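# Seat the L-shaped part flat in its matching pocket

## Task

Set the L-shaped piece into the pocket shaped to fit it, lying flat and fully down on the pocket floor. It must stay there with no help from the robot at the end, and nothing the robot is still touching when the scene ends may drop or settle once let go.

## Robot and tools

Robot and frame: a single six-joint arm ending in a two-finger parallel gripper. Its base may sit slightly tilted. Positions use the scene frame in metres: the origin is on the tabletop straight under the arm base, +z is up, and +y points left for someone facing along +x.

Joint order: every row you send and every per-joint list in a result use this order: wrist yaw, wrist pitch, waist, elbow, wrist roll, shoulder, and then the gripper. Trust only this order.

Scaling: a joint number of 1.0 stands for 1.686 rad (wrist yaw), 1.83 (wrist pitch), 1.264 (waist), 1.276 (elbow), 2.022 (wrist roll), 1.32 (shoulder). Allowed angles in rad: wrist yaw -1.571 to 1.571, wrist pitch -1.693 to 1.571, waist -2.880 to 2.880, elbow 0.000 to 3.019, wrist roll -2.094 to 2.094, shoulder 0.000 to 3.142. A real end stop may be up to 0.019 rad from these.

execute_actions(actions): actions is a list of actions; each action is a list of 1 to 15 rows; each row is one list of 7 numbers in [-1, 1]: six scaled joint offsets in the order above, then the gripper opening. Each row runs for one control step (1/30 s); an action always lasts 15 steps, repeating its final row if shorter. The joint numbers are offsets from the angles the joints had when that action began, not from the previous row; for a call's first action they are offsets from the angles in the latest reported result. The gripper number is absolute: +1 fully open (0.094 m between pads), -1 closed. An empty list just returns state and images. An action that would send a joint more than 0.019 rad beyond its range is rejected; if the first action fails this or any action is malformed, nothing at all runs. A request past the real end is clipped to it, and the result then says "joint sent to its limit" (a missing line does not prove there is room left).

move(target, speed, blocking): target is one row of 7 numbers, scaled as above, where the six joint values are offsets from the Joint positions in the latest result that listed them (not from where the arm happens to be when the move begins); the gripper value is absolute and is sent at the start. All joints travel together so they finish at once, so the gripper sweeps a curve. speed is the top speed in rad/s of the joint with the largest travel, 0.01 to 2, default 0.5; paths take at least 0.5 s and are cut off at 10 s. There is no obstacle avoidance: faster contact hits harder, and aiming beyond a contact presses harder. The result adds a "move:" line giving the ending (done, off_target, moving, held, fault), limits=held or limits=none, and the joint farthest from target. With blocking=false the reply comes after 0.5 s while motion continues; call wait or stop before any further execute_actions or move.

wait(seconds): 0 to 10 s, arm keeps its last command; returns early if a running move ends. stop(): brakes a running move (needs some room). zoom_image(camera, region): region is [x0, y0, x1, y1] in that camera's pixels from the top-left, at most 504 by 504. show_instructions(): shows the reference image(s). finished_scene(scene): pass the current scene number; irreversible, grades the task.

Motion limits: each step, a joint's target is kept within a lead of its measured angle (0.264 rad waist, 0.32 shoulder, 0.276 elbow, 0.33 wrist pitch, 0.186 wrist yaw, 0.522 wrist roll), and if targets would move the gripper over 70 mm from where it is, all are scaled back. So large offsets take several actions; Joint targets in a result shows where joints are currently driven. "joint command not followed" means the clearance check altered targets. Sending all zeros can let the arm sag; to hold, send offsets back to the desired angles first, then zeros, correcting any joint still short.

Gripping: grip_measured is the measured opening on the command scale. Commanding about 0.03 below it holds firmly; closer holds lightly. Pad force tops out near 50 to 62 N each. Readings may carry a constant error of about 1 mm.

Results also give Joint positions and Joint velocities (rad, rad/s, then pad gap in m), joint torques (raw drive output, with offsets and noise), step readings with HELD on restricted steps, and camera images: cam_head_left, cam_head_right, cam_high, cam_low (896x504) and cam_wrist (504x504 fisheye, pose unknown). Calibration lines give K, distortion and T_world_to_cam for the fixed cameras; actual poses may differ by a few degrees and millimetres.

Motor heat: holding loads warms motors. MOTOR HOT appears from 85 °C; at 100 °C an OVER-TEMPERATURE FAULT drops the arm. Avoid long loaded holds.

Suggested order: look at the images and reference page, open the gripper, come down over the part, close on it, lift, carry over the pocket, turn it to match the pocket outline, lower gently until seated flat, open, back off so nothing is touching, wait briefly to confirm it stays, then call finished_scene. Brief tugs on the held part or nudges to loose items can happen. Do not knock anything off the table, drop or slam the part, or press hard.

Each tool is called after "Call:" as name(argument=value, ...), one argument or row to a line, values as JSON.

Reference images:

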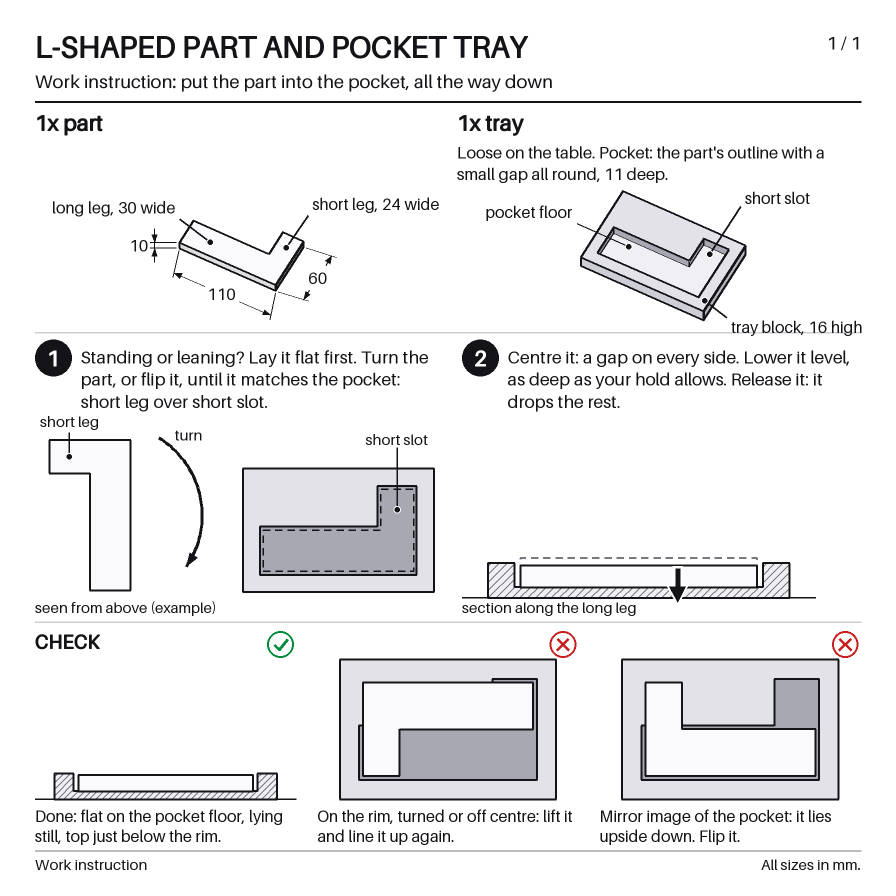

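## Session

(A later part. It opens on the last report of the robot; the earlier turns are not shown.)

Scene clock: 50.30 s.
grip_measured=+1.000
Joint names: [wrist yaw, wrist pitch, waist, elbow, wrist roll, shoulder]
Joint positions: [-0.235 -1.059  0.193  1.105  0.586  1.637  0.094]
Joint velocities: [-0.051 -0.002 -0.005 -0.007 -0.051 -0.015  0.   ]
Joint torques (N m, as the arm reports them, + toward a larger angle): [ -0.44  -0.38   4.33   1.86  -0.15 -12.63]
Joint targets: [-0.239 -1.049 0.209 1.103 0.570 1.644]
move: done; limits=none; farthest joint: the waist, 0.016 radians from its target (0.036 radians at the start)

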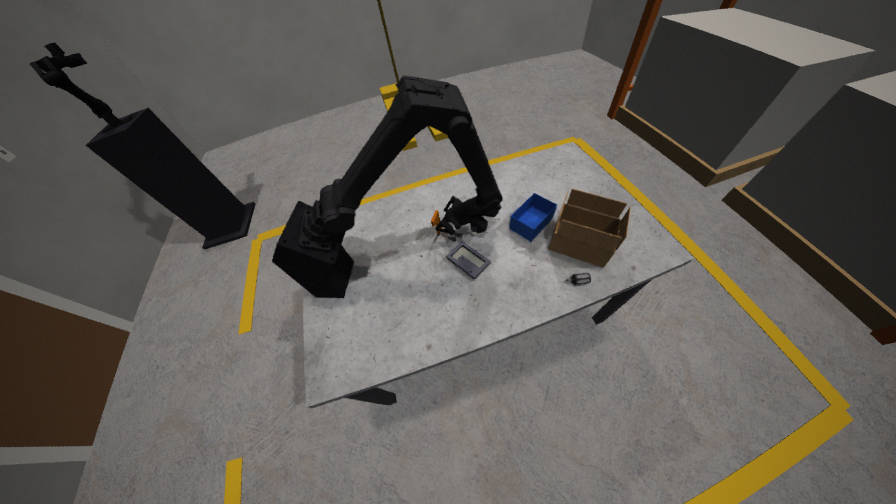

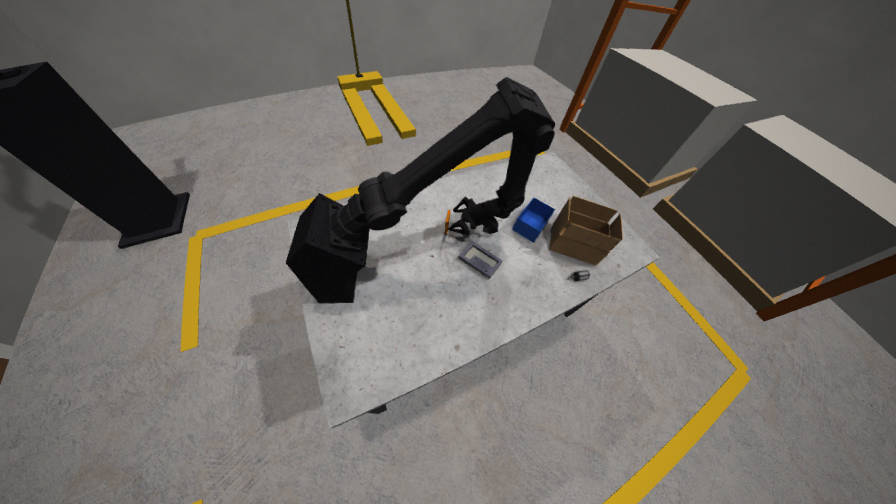

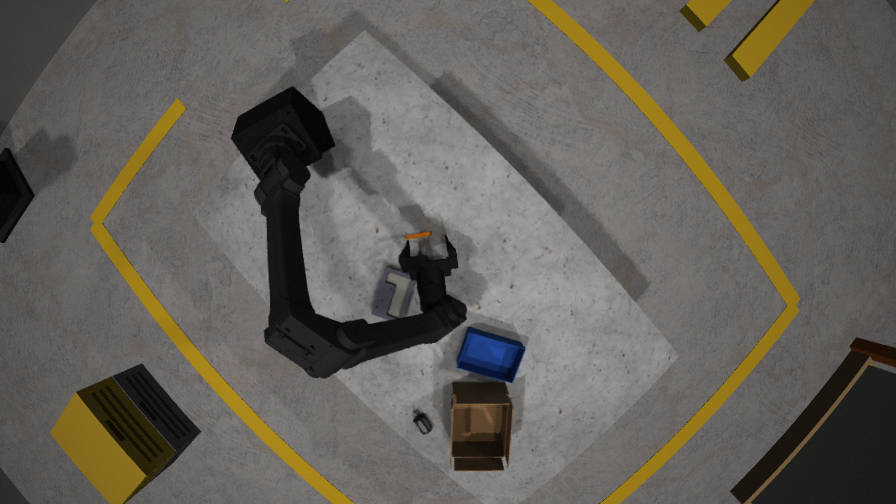

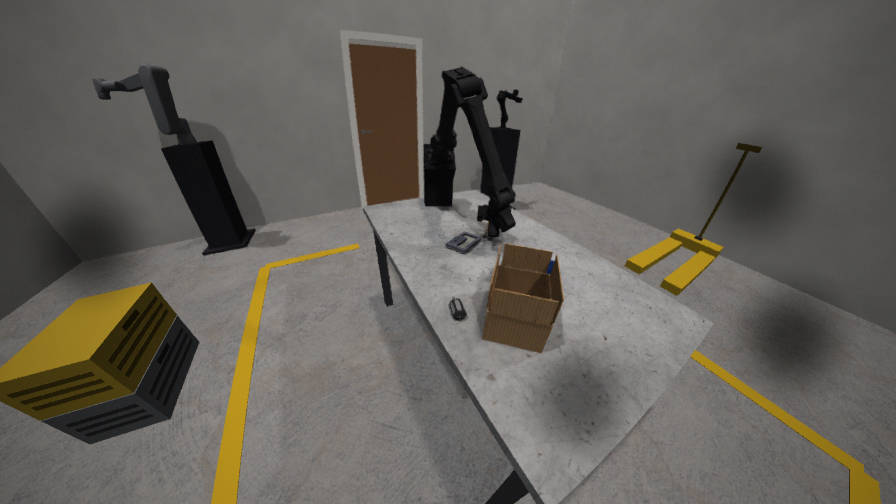

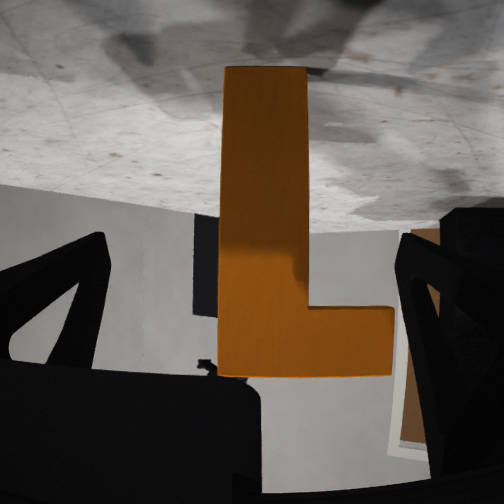

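Call:
move(
  target=[-0.0024, 0.0143, 0.018, -0.0192, -0.0079, -0.005, 1.0],
  speed=0.06,
)

Call:
zoom_image(
  camera="cam_high",
  region=[380, 195, 470, 285],
)

Scene clock: 52.80 s.
grip_measured=+1.000
Joint names: [wrist yaw, wrist pitch, waist, elbow, wrist roll, shoulder]
Joint positions: [-0.236 -1.044  0.197  1.083  0.585  1.637  0.094]
Joint velocities: [-0.022 -0.007 -0.015 -0.007 -0.037 -0.024  0.   ]
Joint torques (N m, as the arm reports them, + toward a larger angle): [ -0.44  -0.37   4.56   1.61  -0.17 -13.42]
Joint targets: [-0.239 -1.033 0.215 1.081 0.570 1.631]
move: done; limits=none; farthest joint: the waist, 0.019 radians from its target (0.023 radians at the start)

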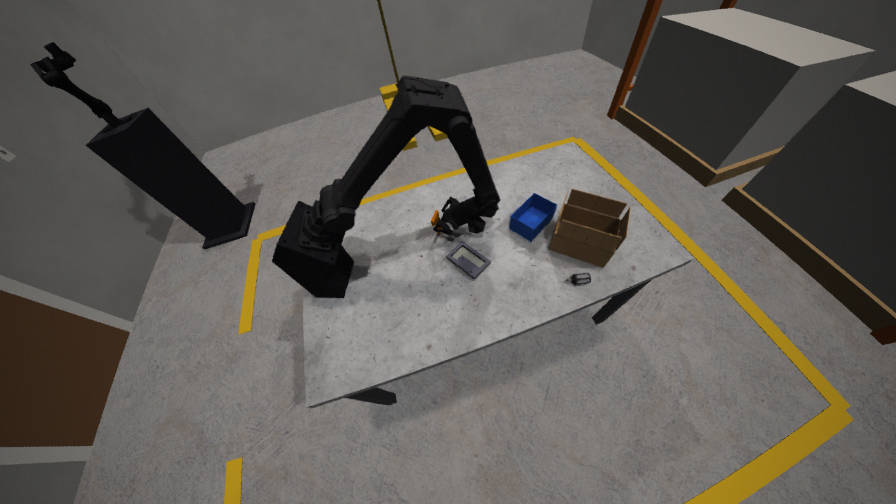

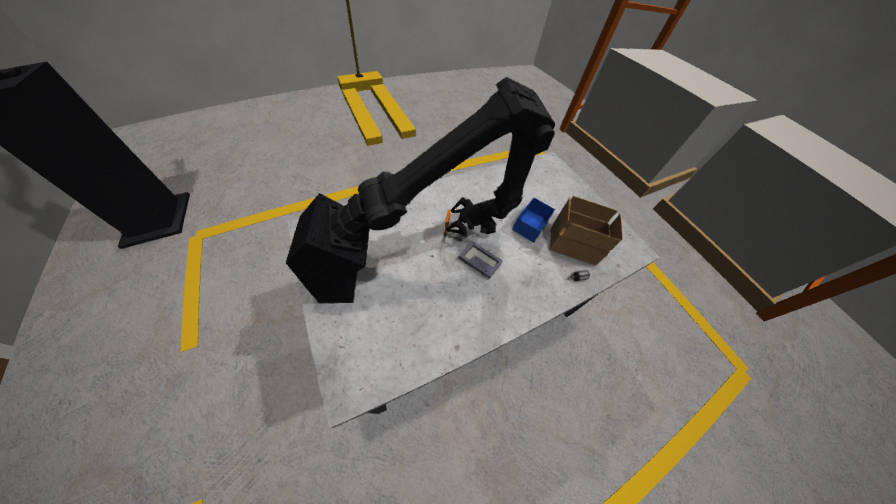

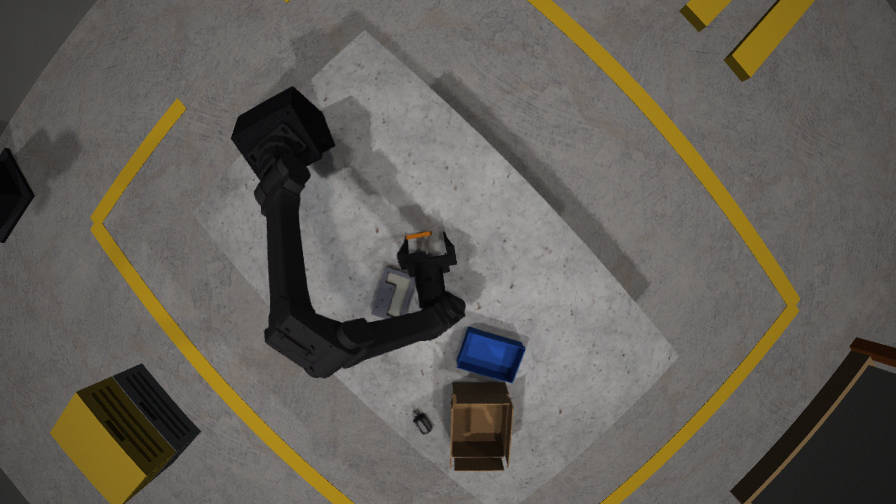

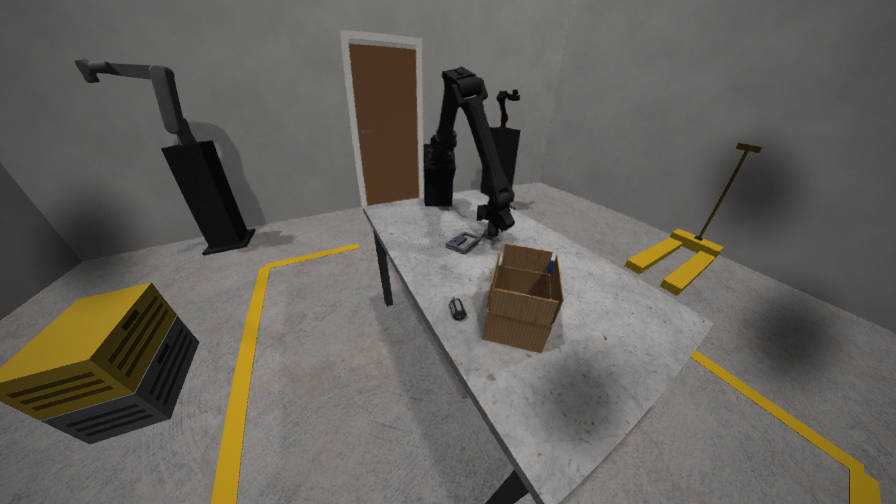

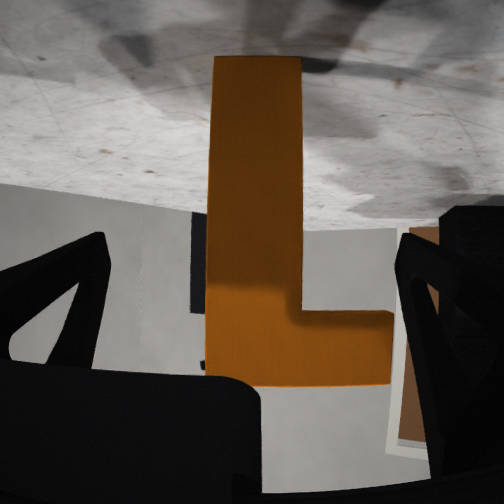

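Region (380, 195, 470, 285) of cam_high's 896x504 image, scaled by 5.600, with more detail than that image has.

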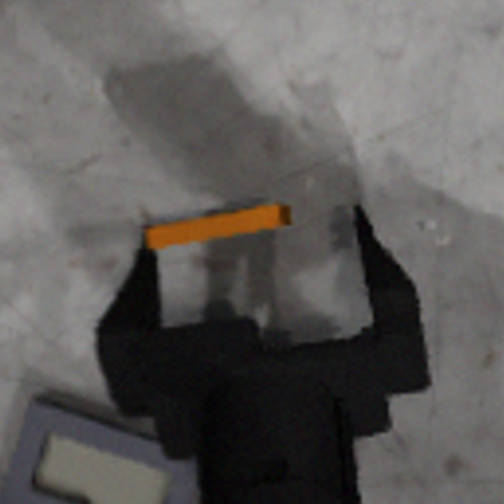

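Call:
move(
  target=[-0.002, 0.0093, 0.018, -0.0078, -0.0074, -0.005, -0.15],
  speed=0.04,
)

Call:
zoom_image(
  camera="cam_high",
  region=[390, 205, 460, 275],
)

Call:
zoom_image(
  camera="cam_head_right",
  region=[430, 190, 510, 260],
)

Scene clock: 54.67 s.
grip_measured=-0.148
Joint names: [wrist yaw, wrist pitch, waist, elbow, wrist roll, shoulder]
Joint positions: [-0.236 -1.037  0.201  1.076  0.585  1.637  0.04 ]
Joint velocities: [-0.081  0.012  0.005  0.007  0.037 -0.015 -0.   ]
Joint torques (N m, as the arm reports them, + toward a larger angle): [ -0.42  -0.37   4.53   1.53  -0.16 -13.28]
Joint targets: [-0.239 -1.027 0.220 1.074 0.570 1.631]
move: done; limits=none; farthest joint: the waist, 0.018 radians from its target (0.023 radians at the start)

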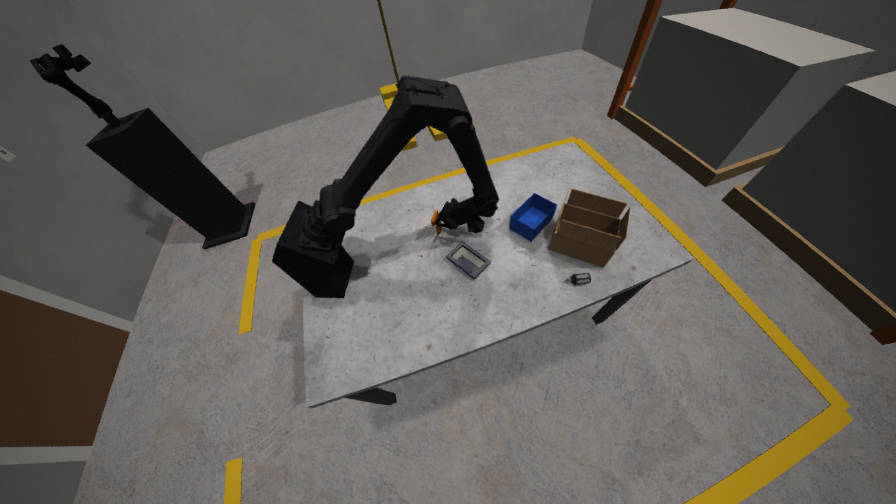

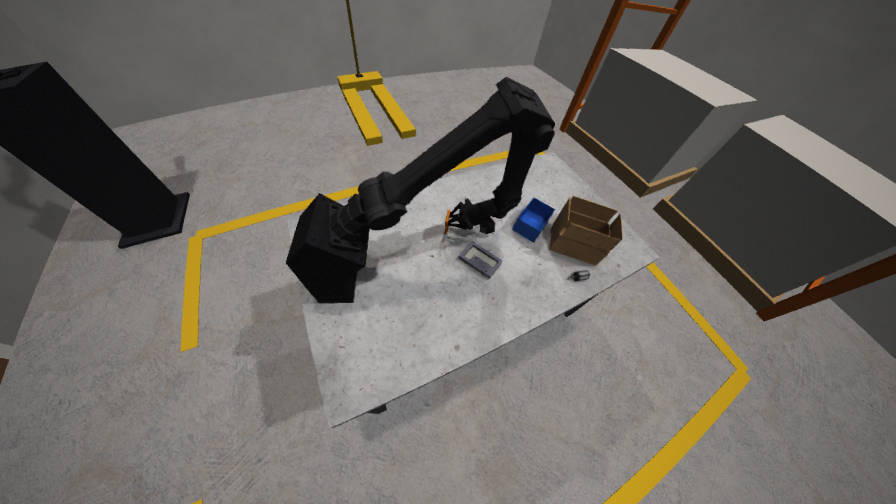

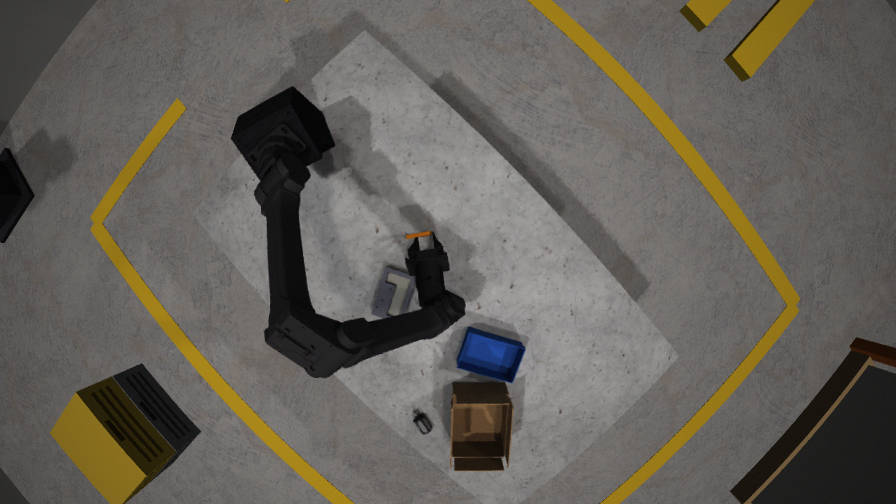

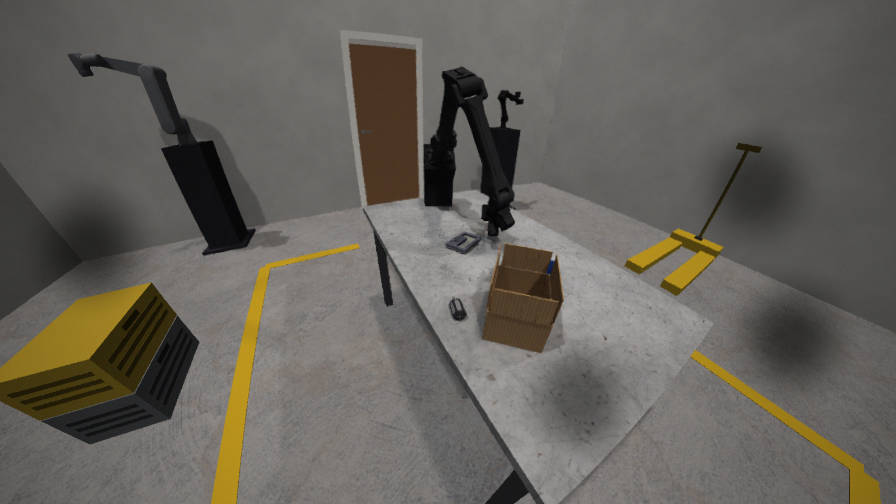

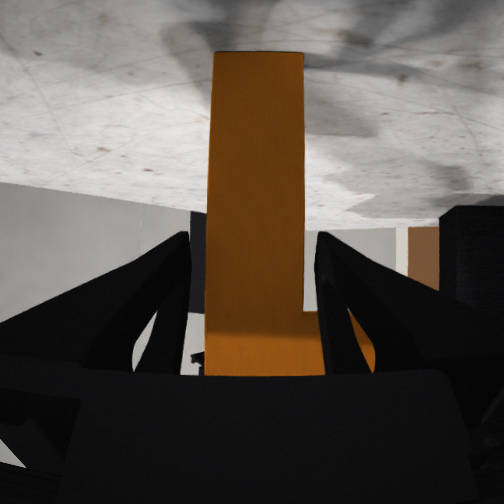

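Region (390, 205, 460, 275) of cam_high's 896x504 image, scaled by 7.200, with more detail than that image has.

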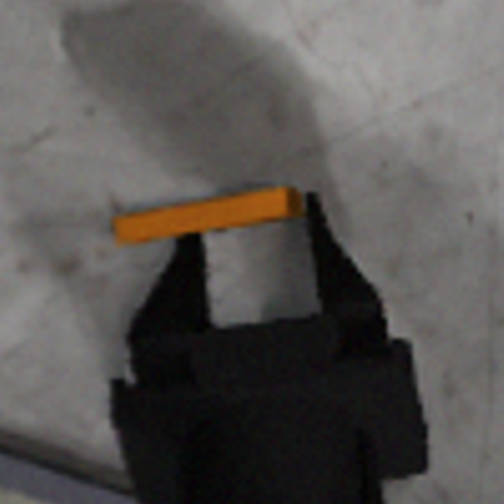

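Region (430, 190, 510, 260) of cam_head_right's 896x504 image, scaled by 6.300, with more detail than that image has; it fills the top 441 rows of this view, and the rest is white.

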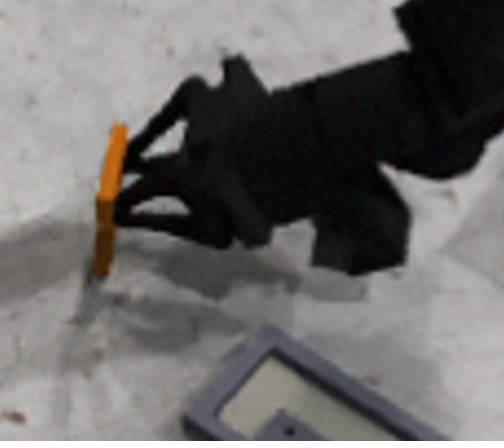

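Call:
execute_actions(
  actions=[
    [[-0.002,0.0055,0.015,-0.0016,-0.0074,-0.0045,-0.18],[-0.002,0.0055,0.015,-0.0016,-0.0074,-0.0045,-0.21],[-0.002,0.0055,0.015,-0.0016,-0.0074,-0.0045,-0.24],[-0.002,0.0055,0.015,-0.0016,-0.0074,-0.0045,-0.27],[-0.002,0.0055,0.015,-0.0016,-0.0074,-0.0045,-0.29],[-0.002,0.0055,0.015,-0.0016,-0.0074,-0.0045,-0.31],[-0.002,0.0055,0.015,-0.0016,-0.0074,-0.0045,-0.325],[-0.002,0.0055,0.015,-0.0016,-0.0074,-0.0045,-0.34],[-0.002,0.0055,0.015,-0.0016,-0.0074,-0.0045,-0.35],[-0.002,0.0055,0.015,-0.0016,-0.0074,-0.0045,-0.36],[-0.002,0.0055,0.015,-0.0016,-0.0074,-0.0045,-0.37],[-0.002,0.0055,0.015,-0.0016,-0.0074,-0.0045,-0.38],[-0.002,0.0055,0.015,-0.0016,-0.0074,-0.0045,-0.39],[-0.002,0.0055,0.015,-0.0016,-0.0074,-0.0045,-0.40],[-0.002,0.0055,0.015,-0.0016,-0.0074,-0.0045,-0.41]],
  ],
)

Scene clock: 56.00 s.
grip_measured=-0.376
Joint names: [wrist yaw, wrist pitch, waist, elbow, wrist roll, shoulder]
Joint positions: [-0.236 -1.037  0.201  1.076  0.585  1.637  0.029]
Joint velocities: [-0.007  0.002 -0.005  0.002 -0.051 -0.024  0.   ]
Joint torques (N m, as the arm reports them, + toward a larger angle): [ -0.42  -0.41   4.62   1.61  -0.16 -13.33]
Joint targets: [-0.239 -1.027 0.220 1.074 0.570 1.631]
Step readings (joint positions):
0: [-0.236 -1.037 0.201 1.076 0.585 1.637]
1: [-0.236 -1.037 0.201 1.076 0.585 1.637]
2: [-0.236 -1.037 0.201 1.076 0.585 1.637]
4: [-0.236 -1.037 0.201 1.076 0.585 1.637]
8: [-0.236 -1.037 0.201 1.076 0.585 1.637]
15: Joint positions above

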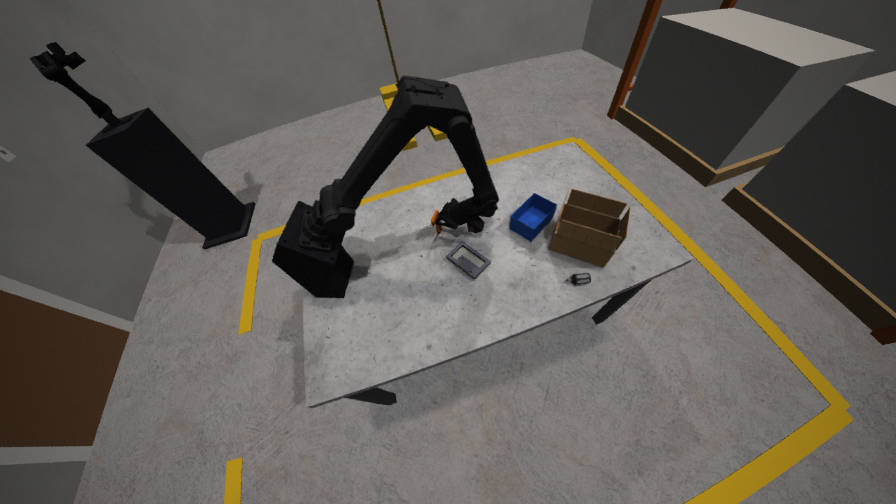

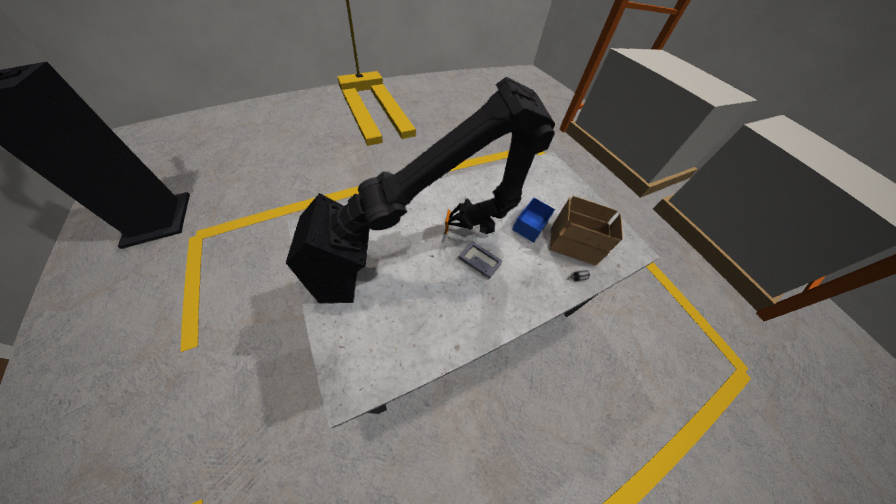

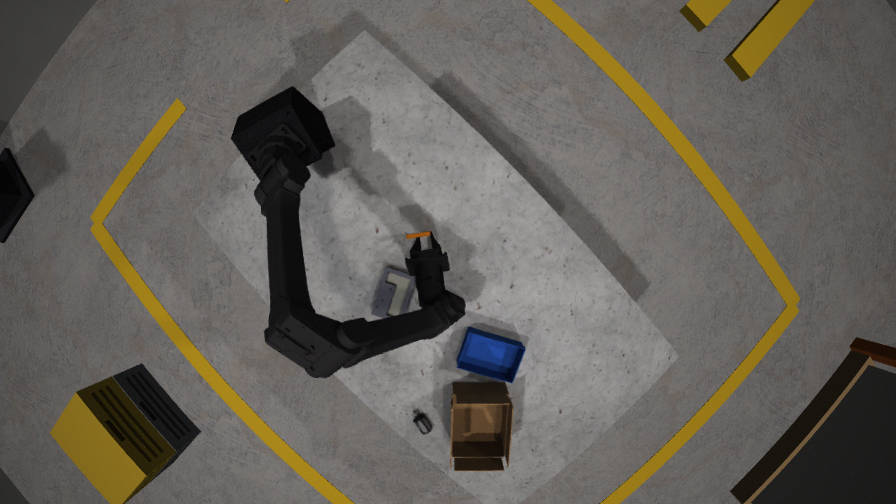

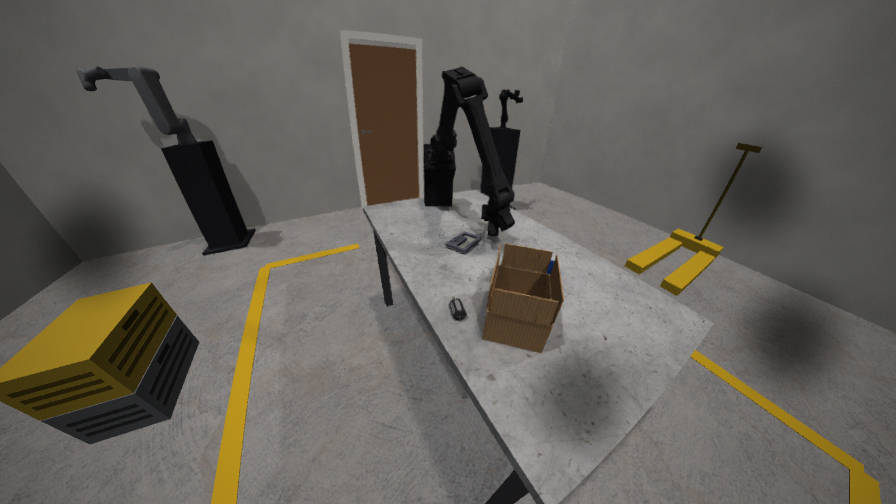

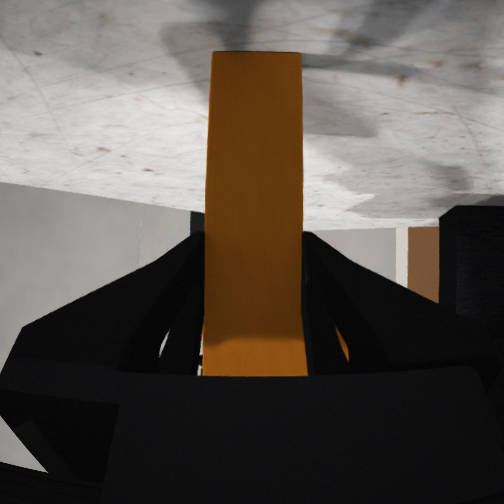

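Call:
move(
  target=[-0.002, -0.0896, 0.0894, -0.0494, 0.0534, -0.2017, -0.41],
  speed=0.3,
)

Scene clock: 62.53 s.
grip_measured=-0.376
Joint names: [wrist yaw, wrist pitch, waist, elbow, wrist roll, shoulder]
Joint positions: [-0.236 -1.184  0.299  1.014  0.677  1.388  0.029]
Joint velocities: [ 0.051  0.002  0.005 -0.032 -0.037 -0.015 -0.001]
Joint torques (N m, as the arm reports them, + toward a larger angle): [ -0.46  -1.37   4.12   3.56   0.16 -13.15]
Joint targets: [-0.239 -1.201 0.314 1.013 0.693 1.371]
move: done; limits=none; farthest joint: the shoulder, 0.017 radians from its target (0.267 radians at the start)

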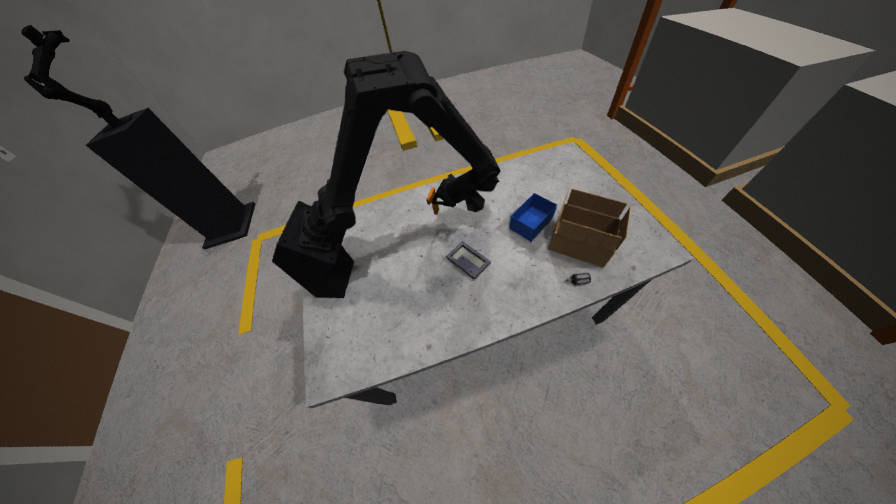

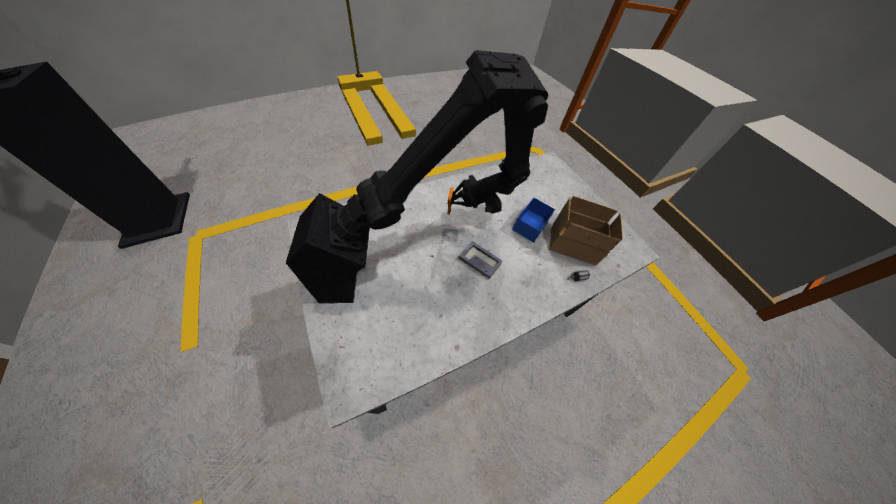

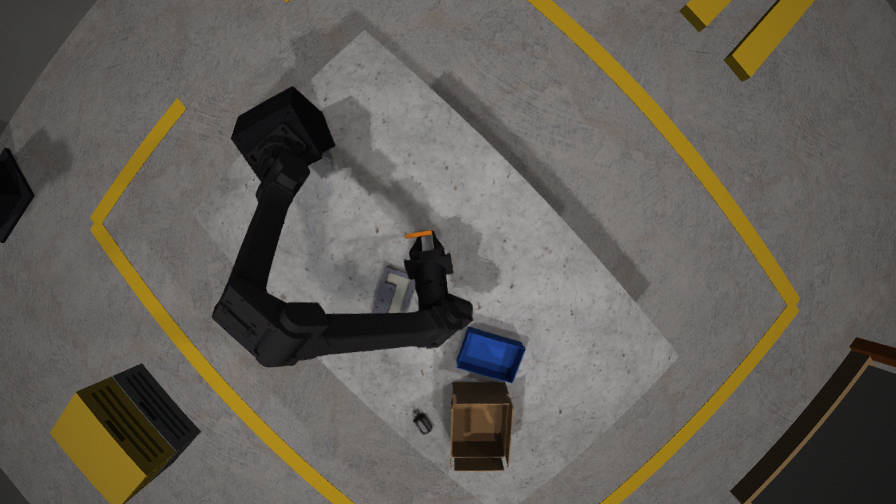

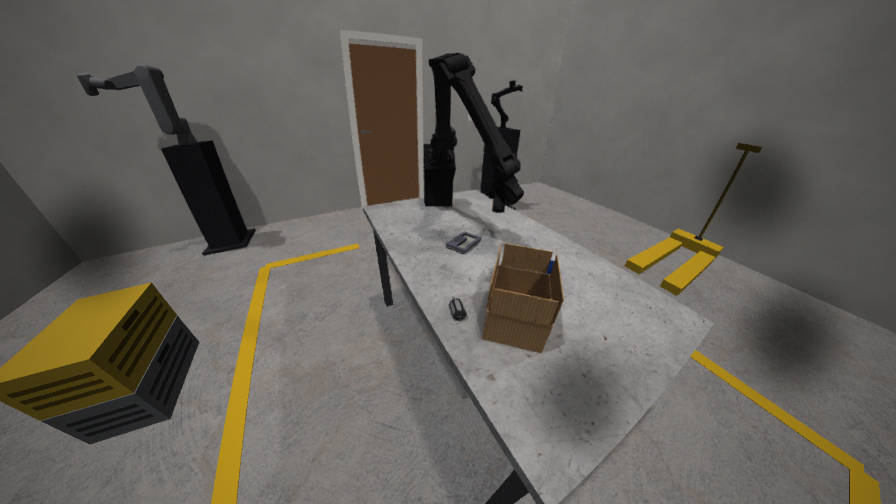

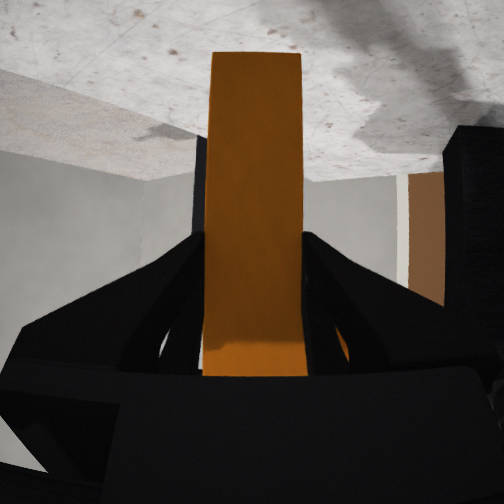

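Call:
move(
  target=[0.736, 0.7322, 0.0617, -0.3934, 0.0712, -0.209, -0.41],
  speed=0.6,
)

Scene clock: 66.00 s.
grip_measured=-0.376
Joint names: [wrist yaw, wrist pitch, waist, elbow, wrist roll, shoulder]
Joint positions: [1.001 0.143 0.362 0.512 0.805 1.133 0.029]
Joint velocities: [ 0.007 -0.012 -0.015 -0.017  0.051 -0.015  0.002]
Joint torques (N m, as the arm reports them, + toward a larger angle): [ 0.66  1.28  2.89  3.5   0.16 -9.8 ]
Joint targets: [1.005 0.156 0.377 0.513 0.821 1.112]
move: done; limits=none; farthest joint: the shoulder, 0.020 radians from its target (0.276 radians at the start)

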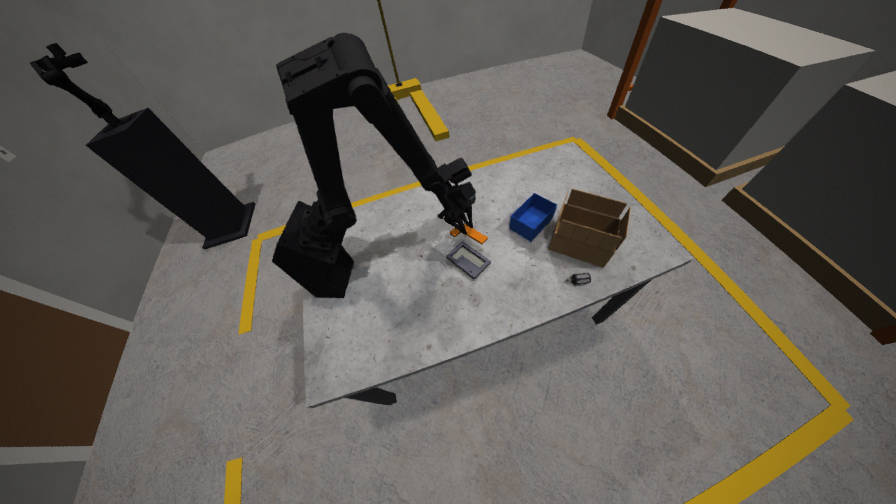

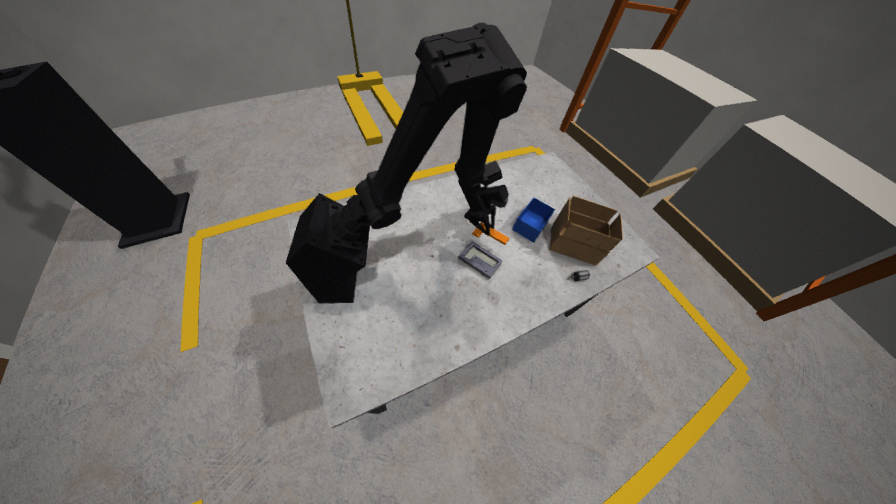

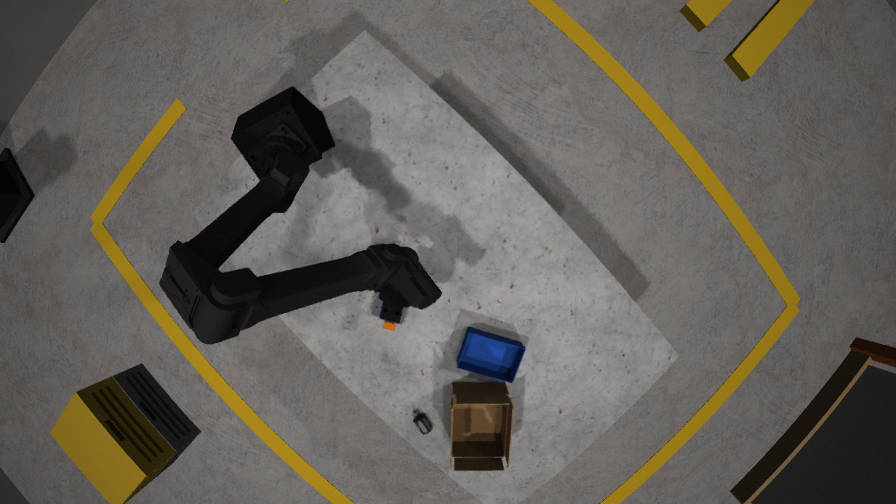

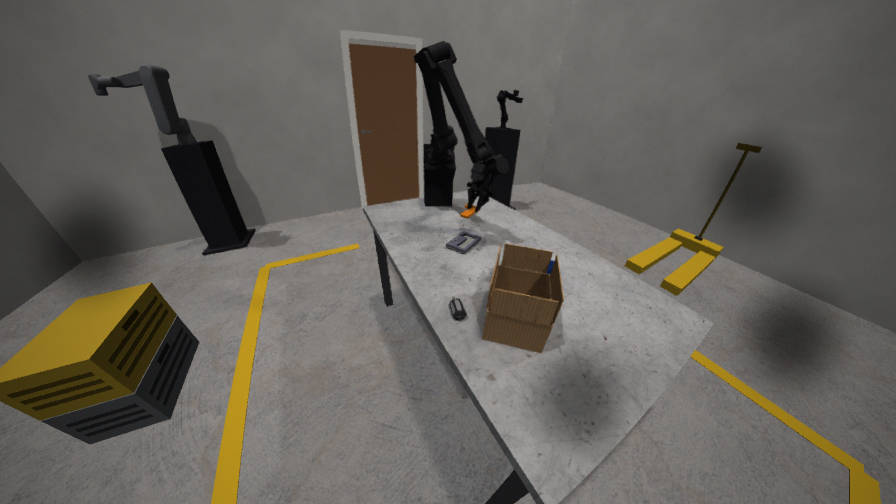

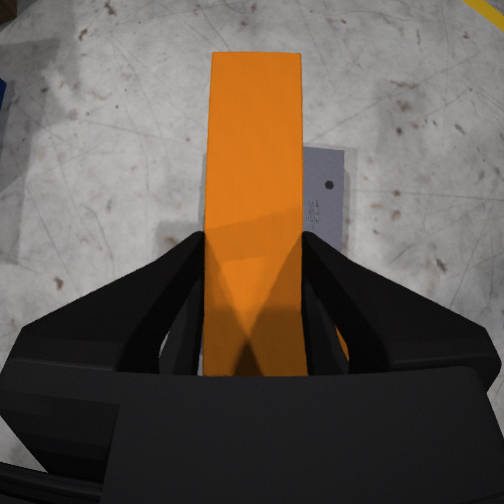

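Call:
zoom_image(
  camera="cam_head_left",
  region=[430, 190, 520, 285],
)

Call:
zoom_image(
  camera="cam_low",
  region=[430, 170, 520, 260],
)

Call:
zoom_image(
  camera="cam_high",
  region=[350, 260, 440, 350],
)

Region (430, 190, 520, 285) of cam_head_left's 896x504 image, scaled by 5.305, with more detail than that image has; it fills the left 477 columns of this view, and the rest is white.

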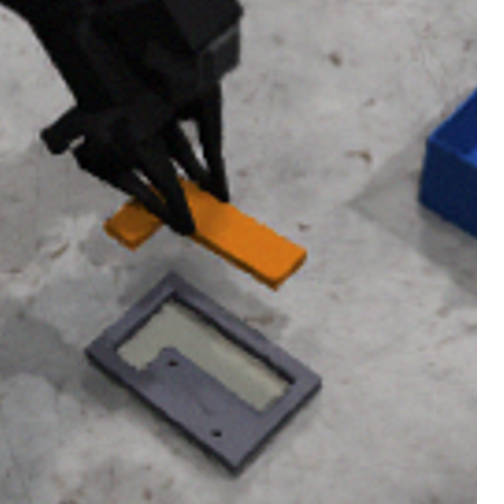

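Region (430, 170, 520, 260) of cam_low's 896x504 image, scaled by 5.600, with more detail than that image has.

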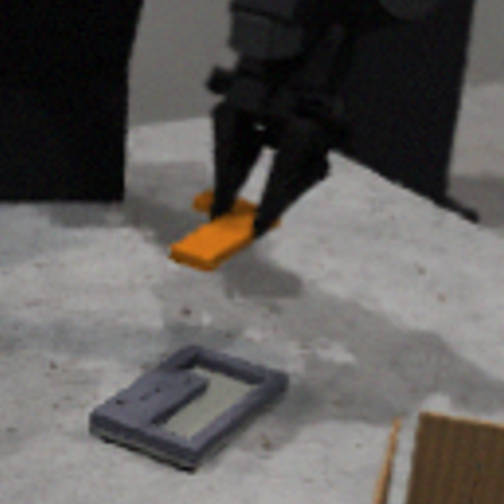

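Region (350, 260, 440, 350) of cam_high's 896x504 image, scaled by 5.600, with more detail than that image has.

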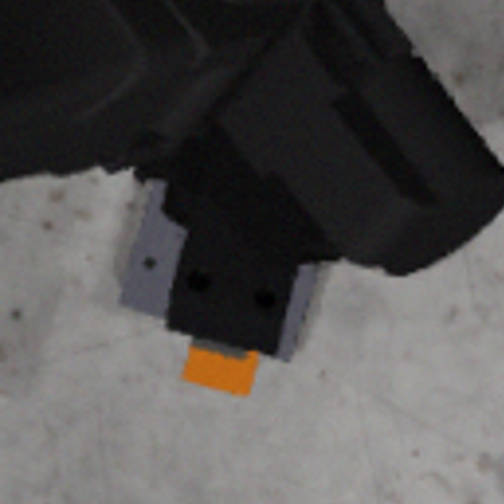

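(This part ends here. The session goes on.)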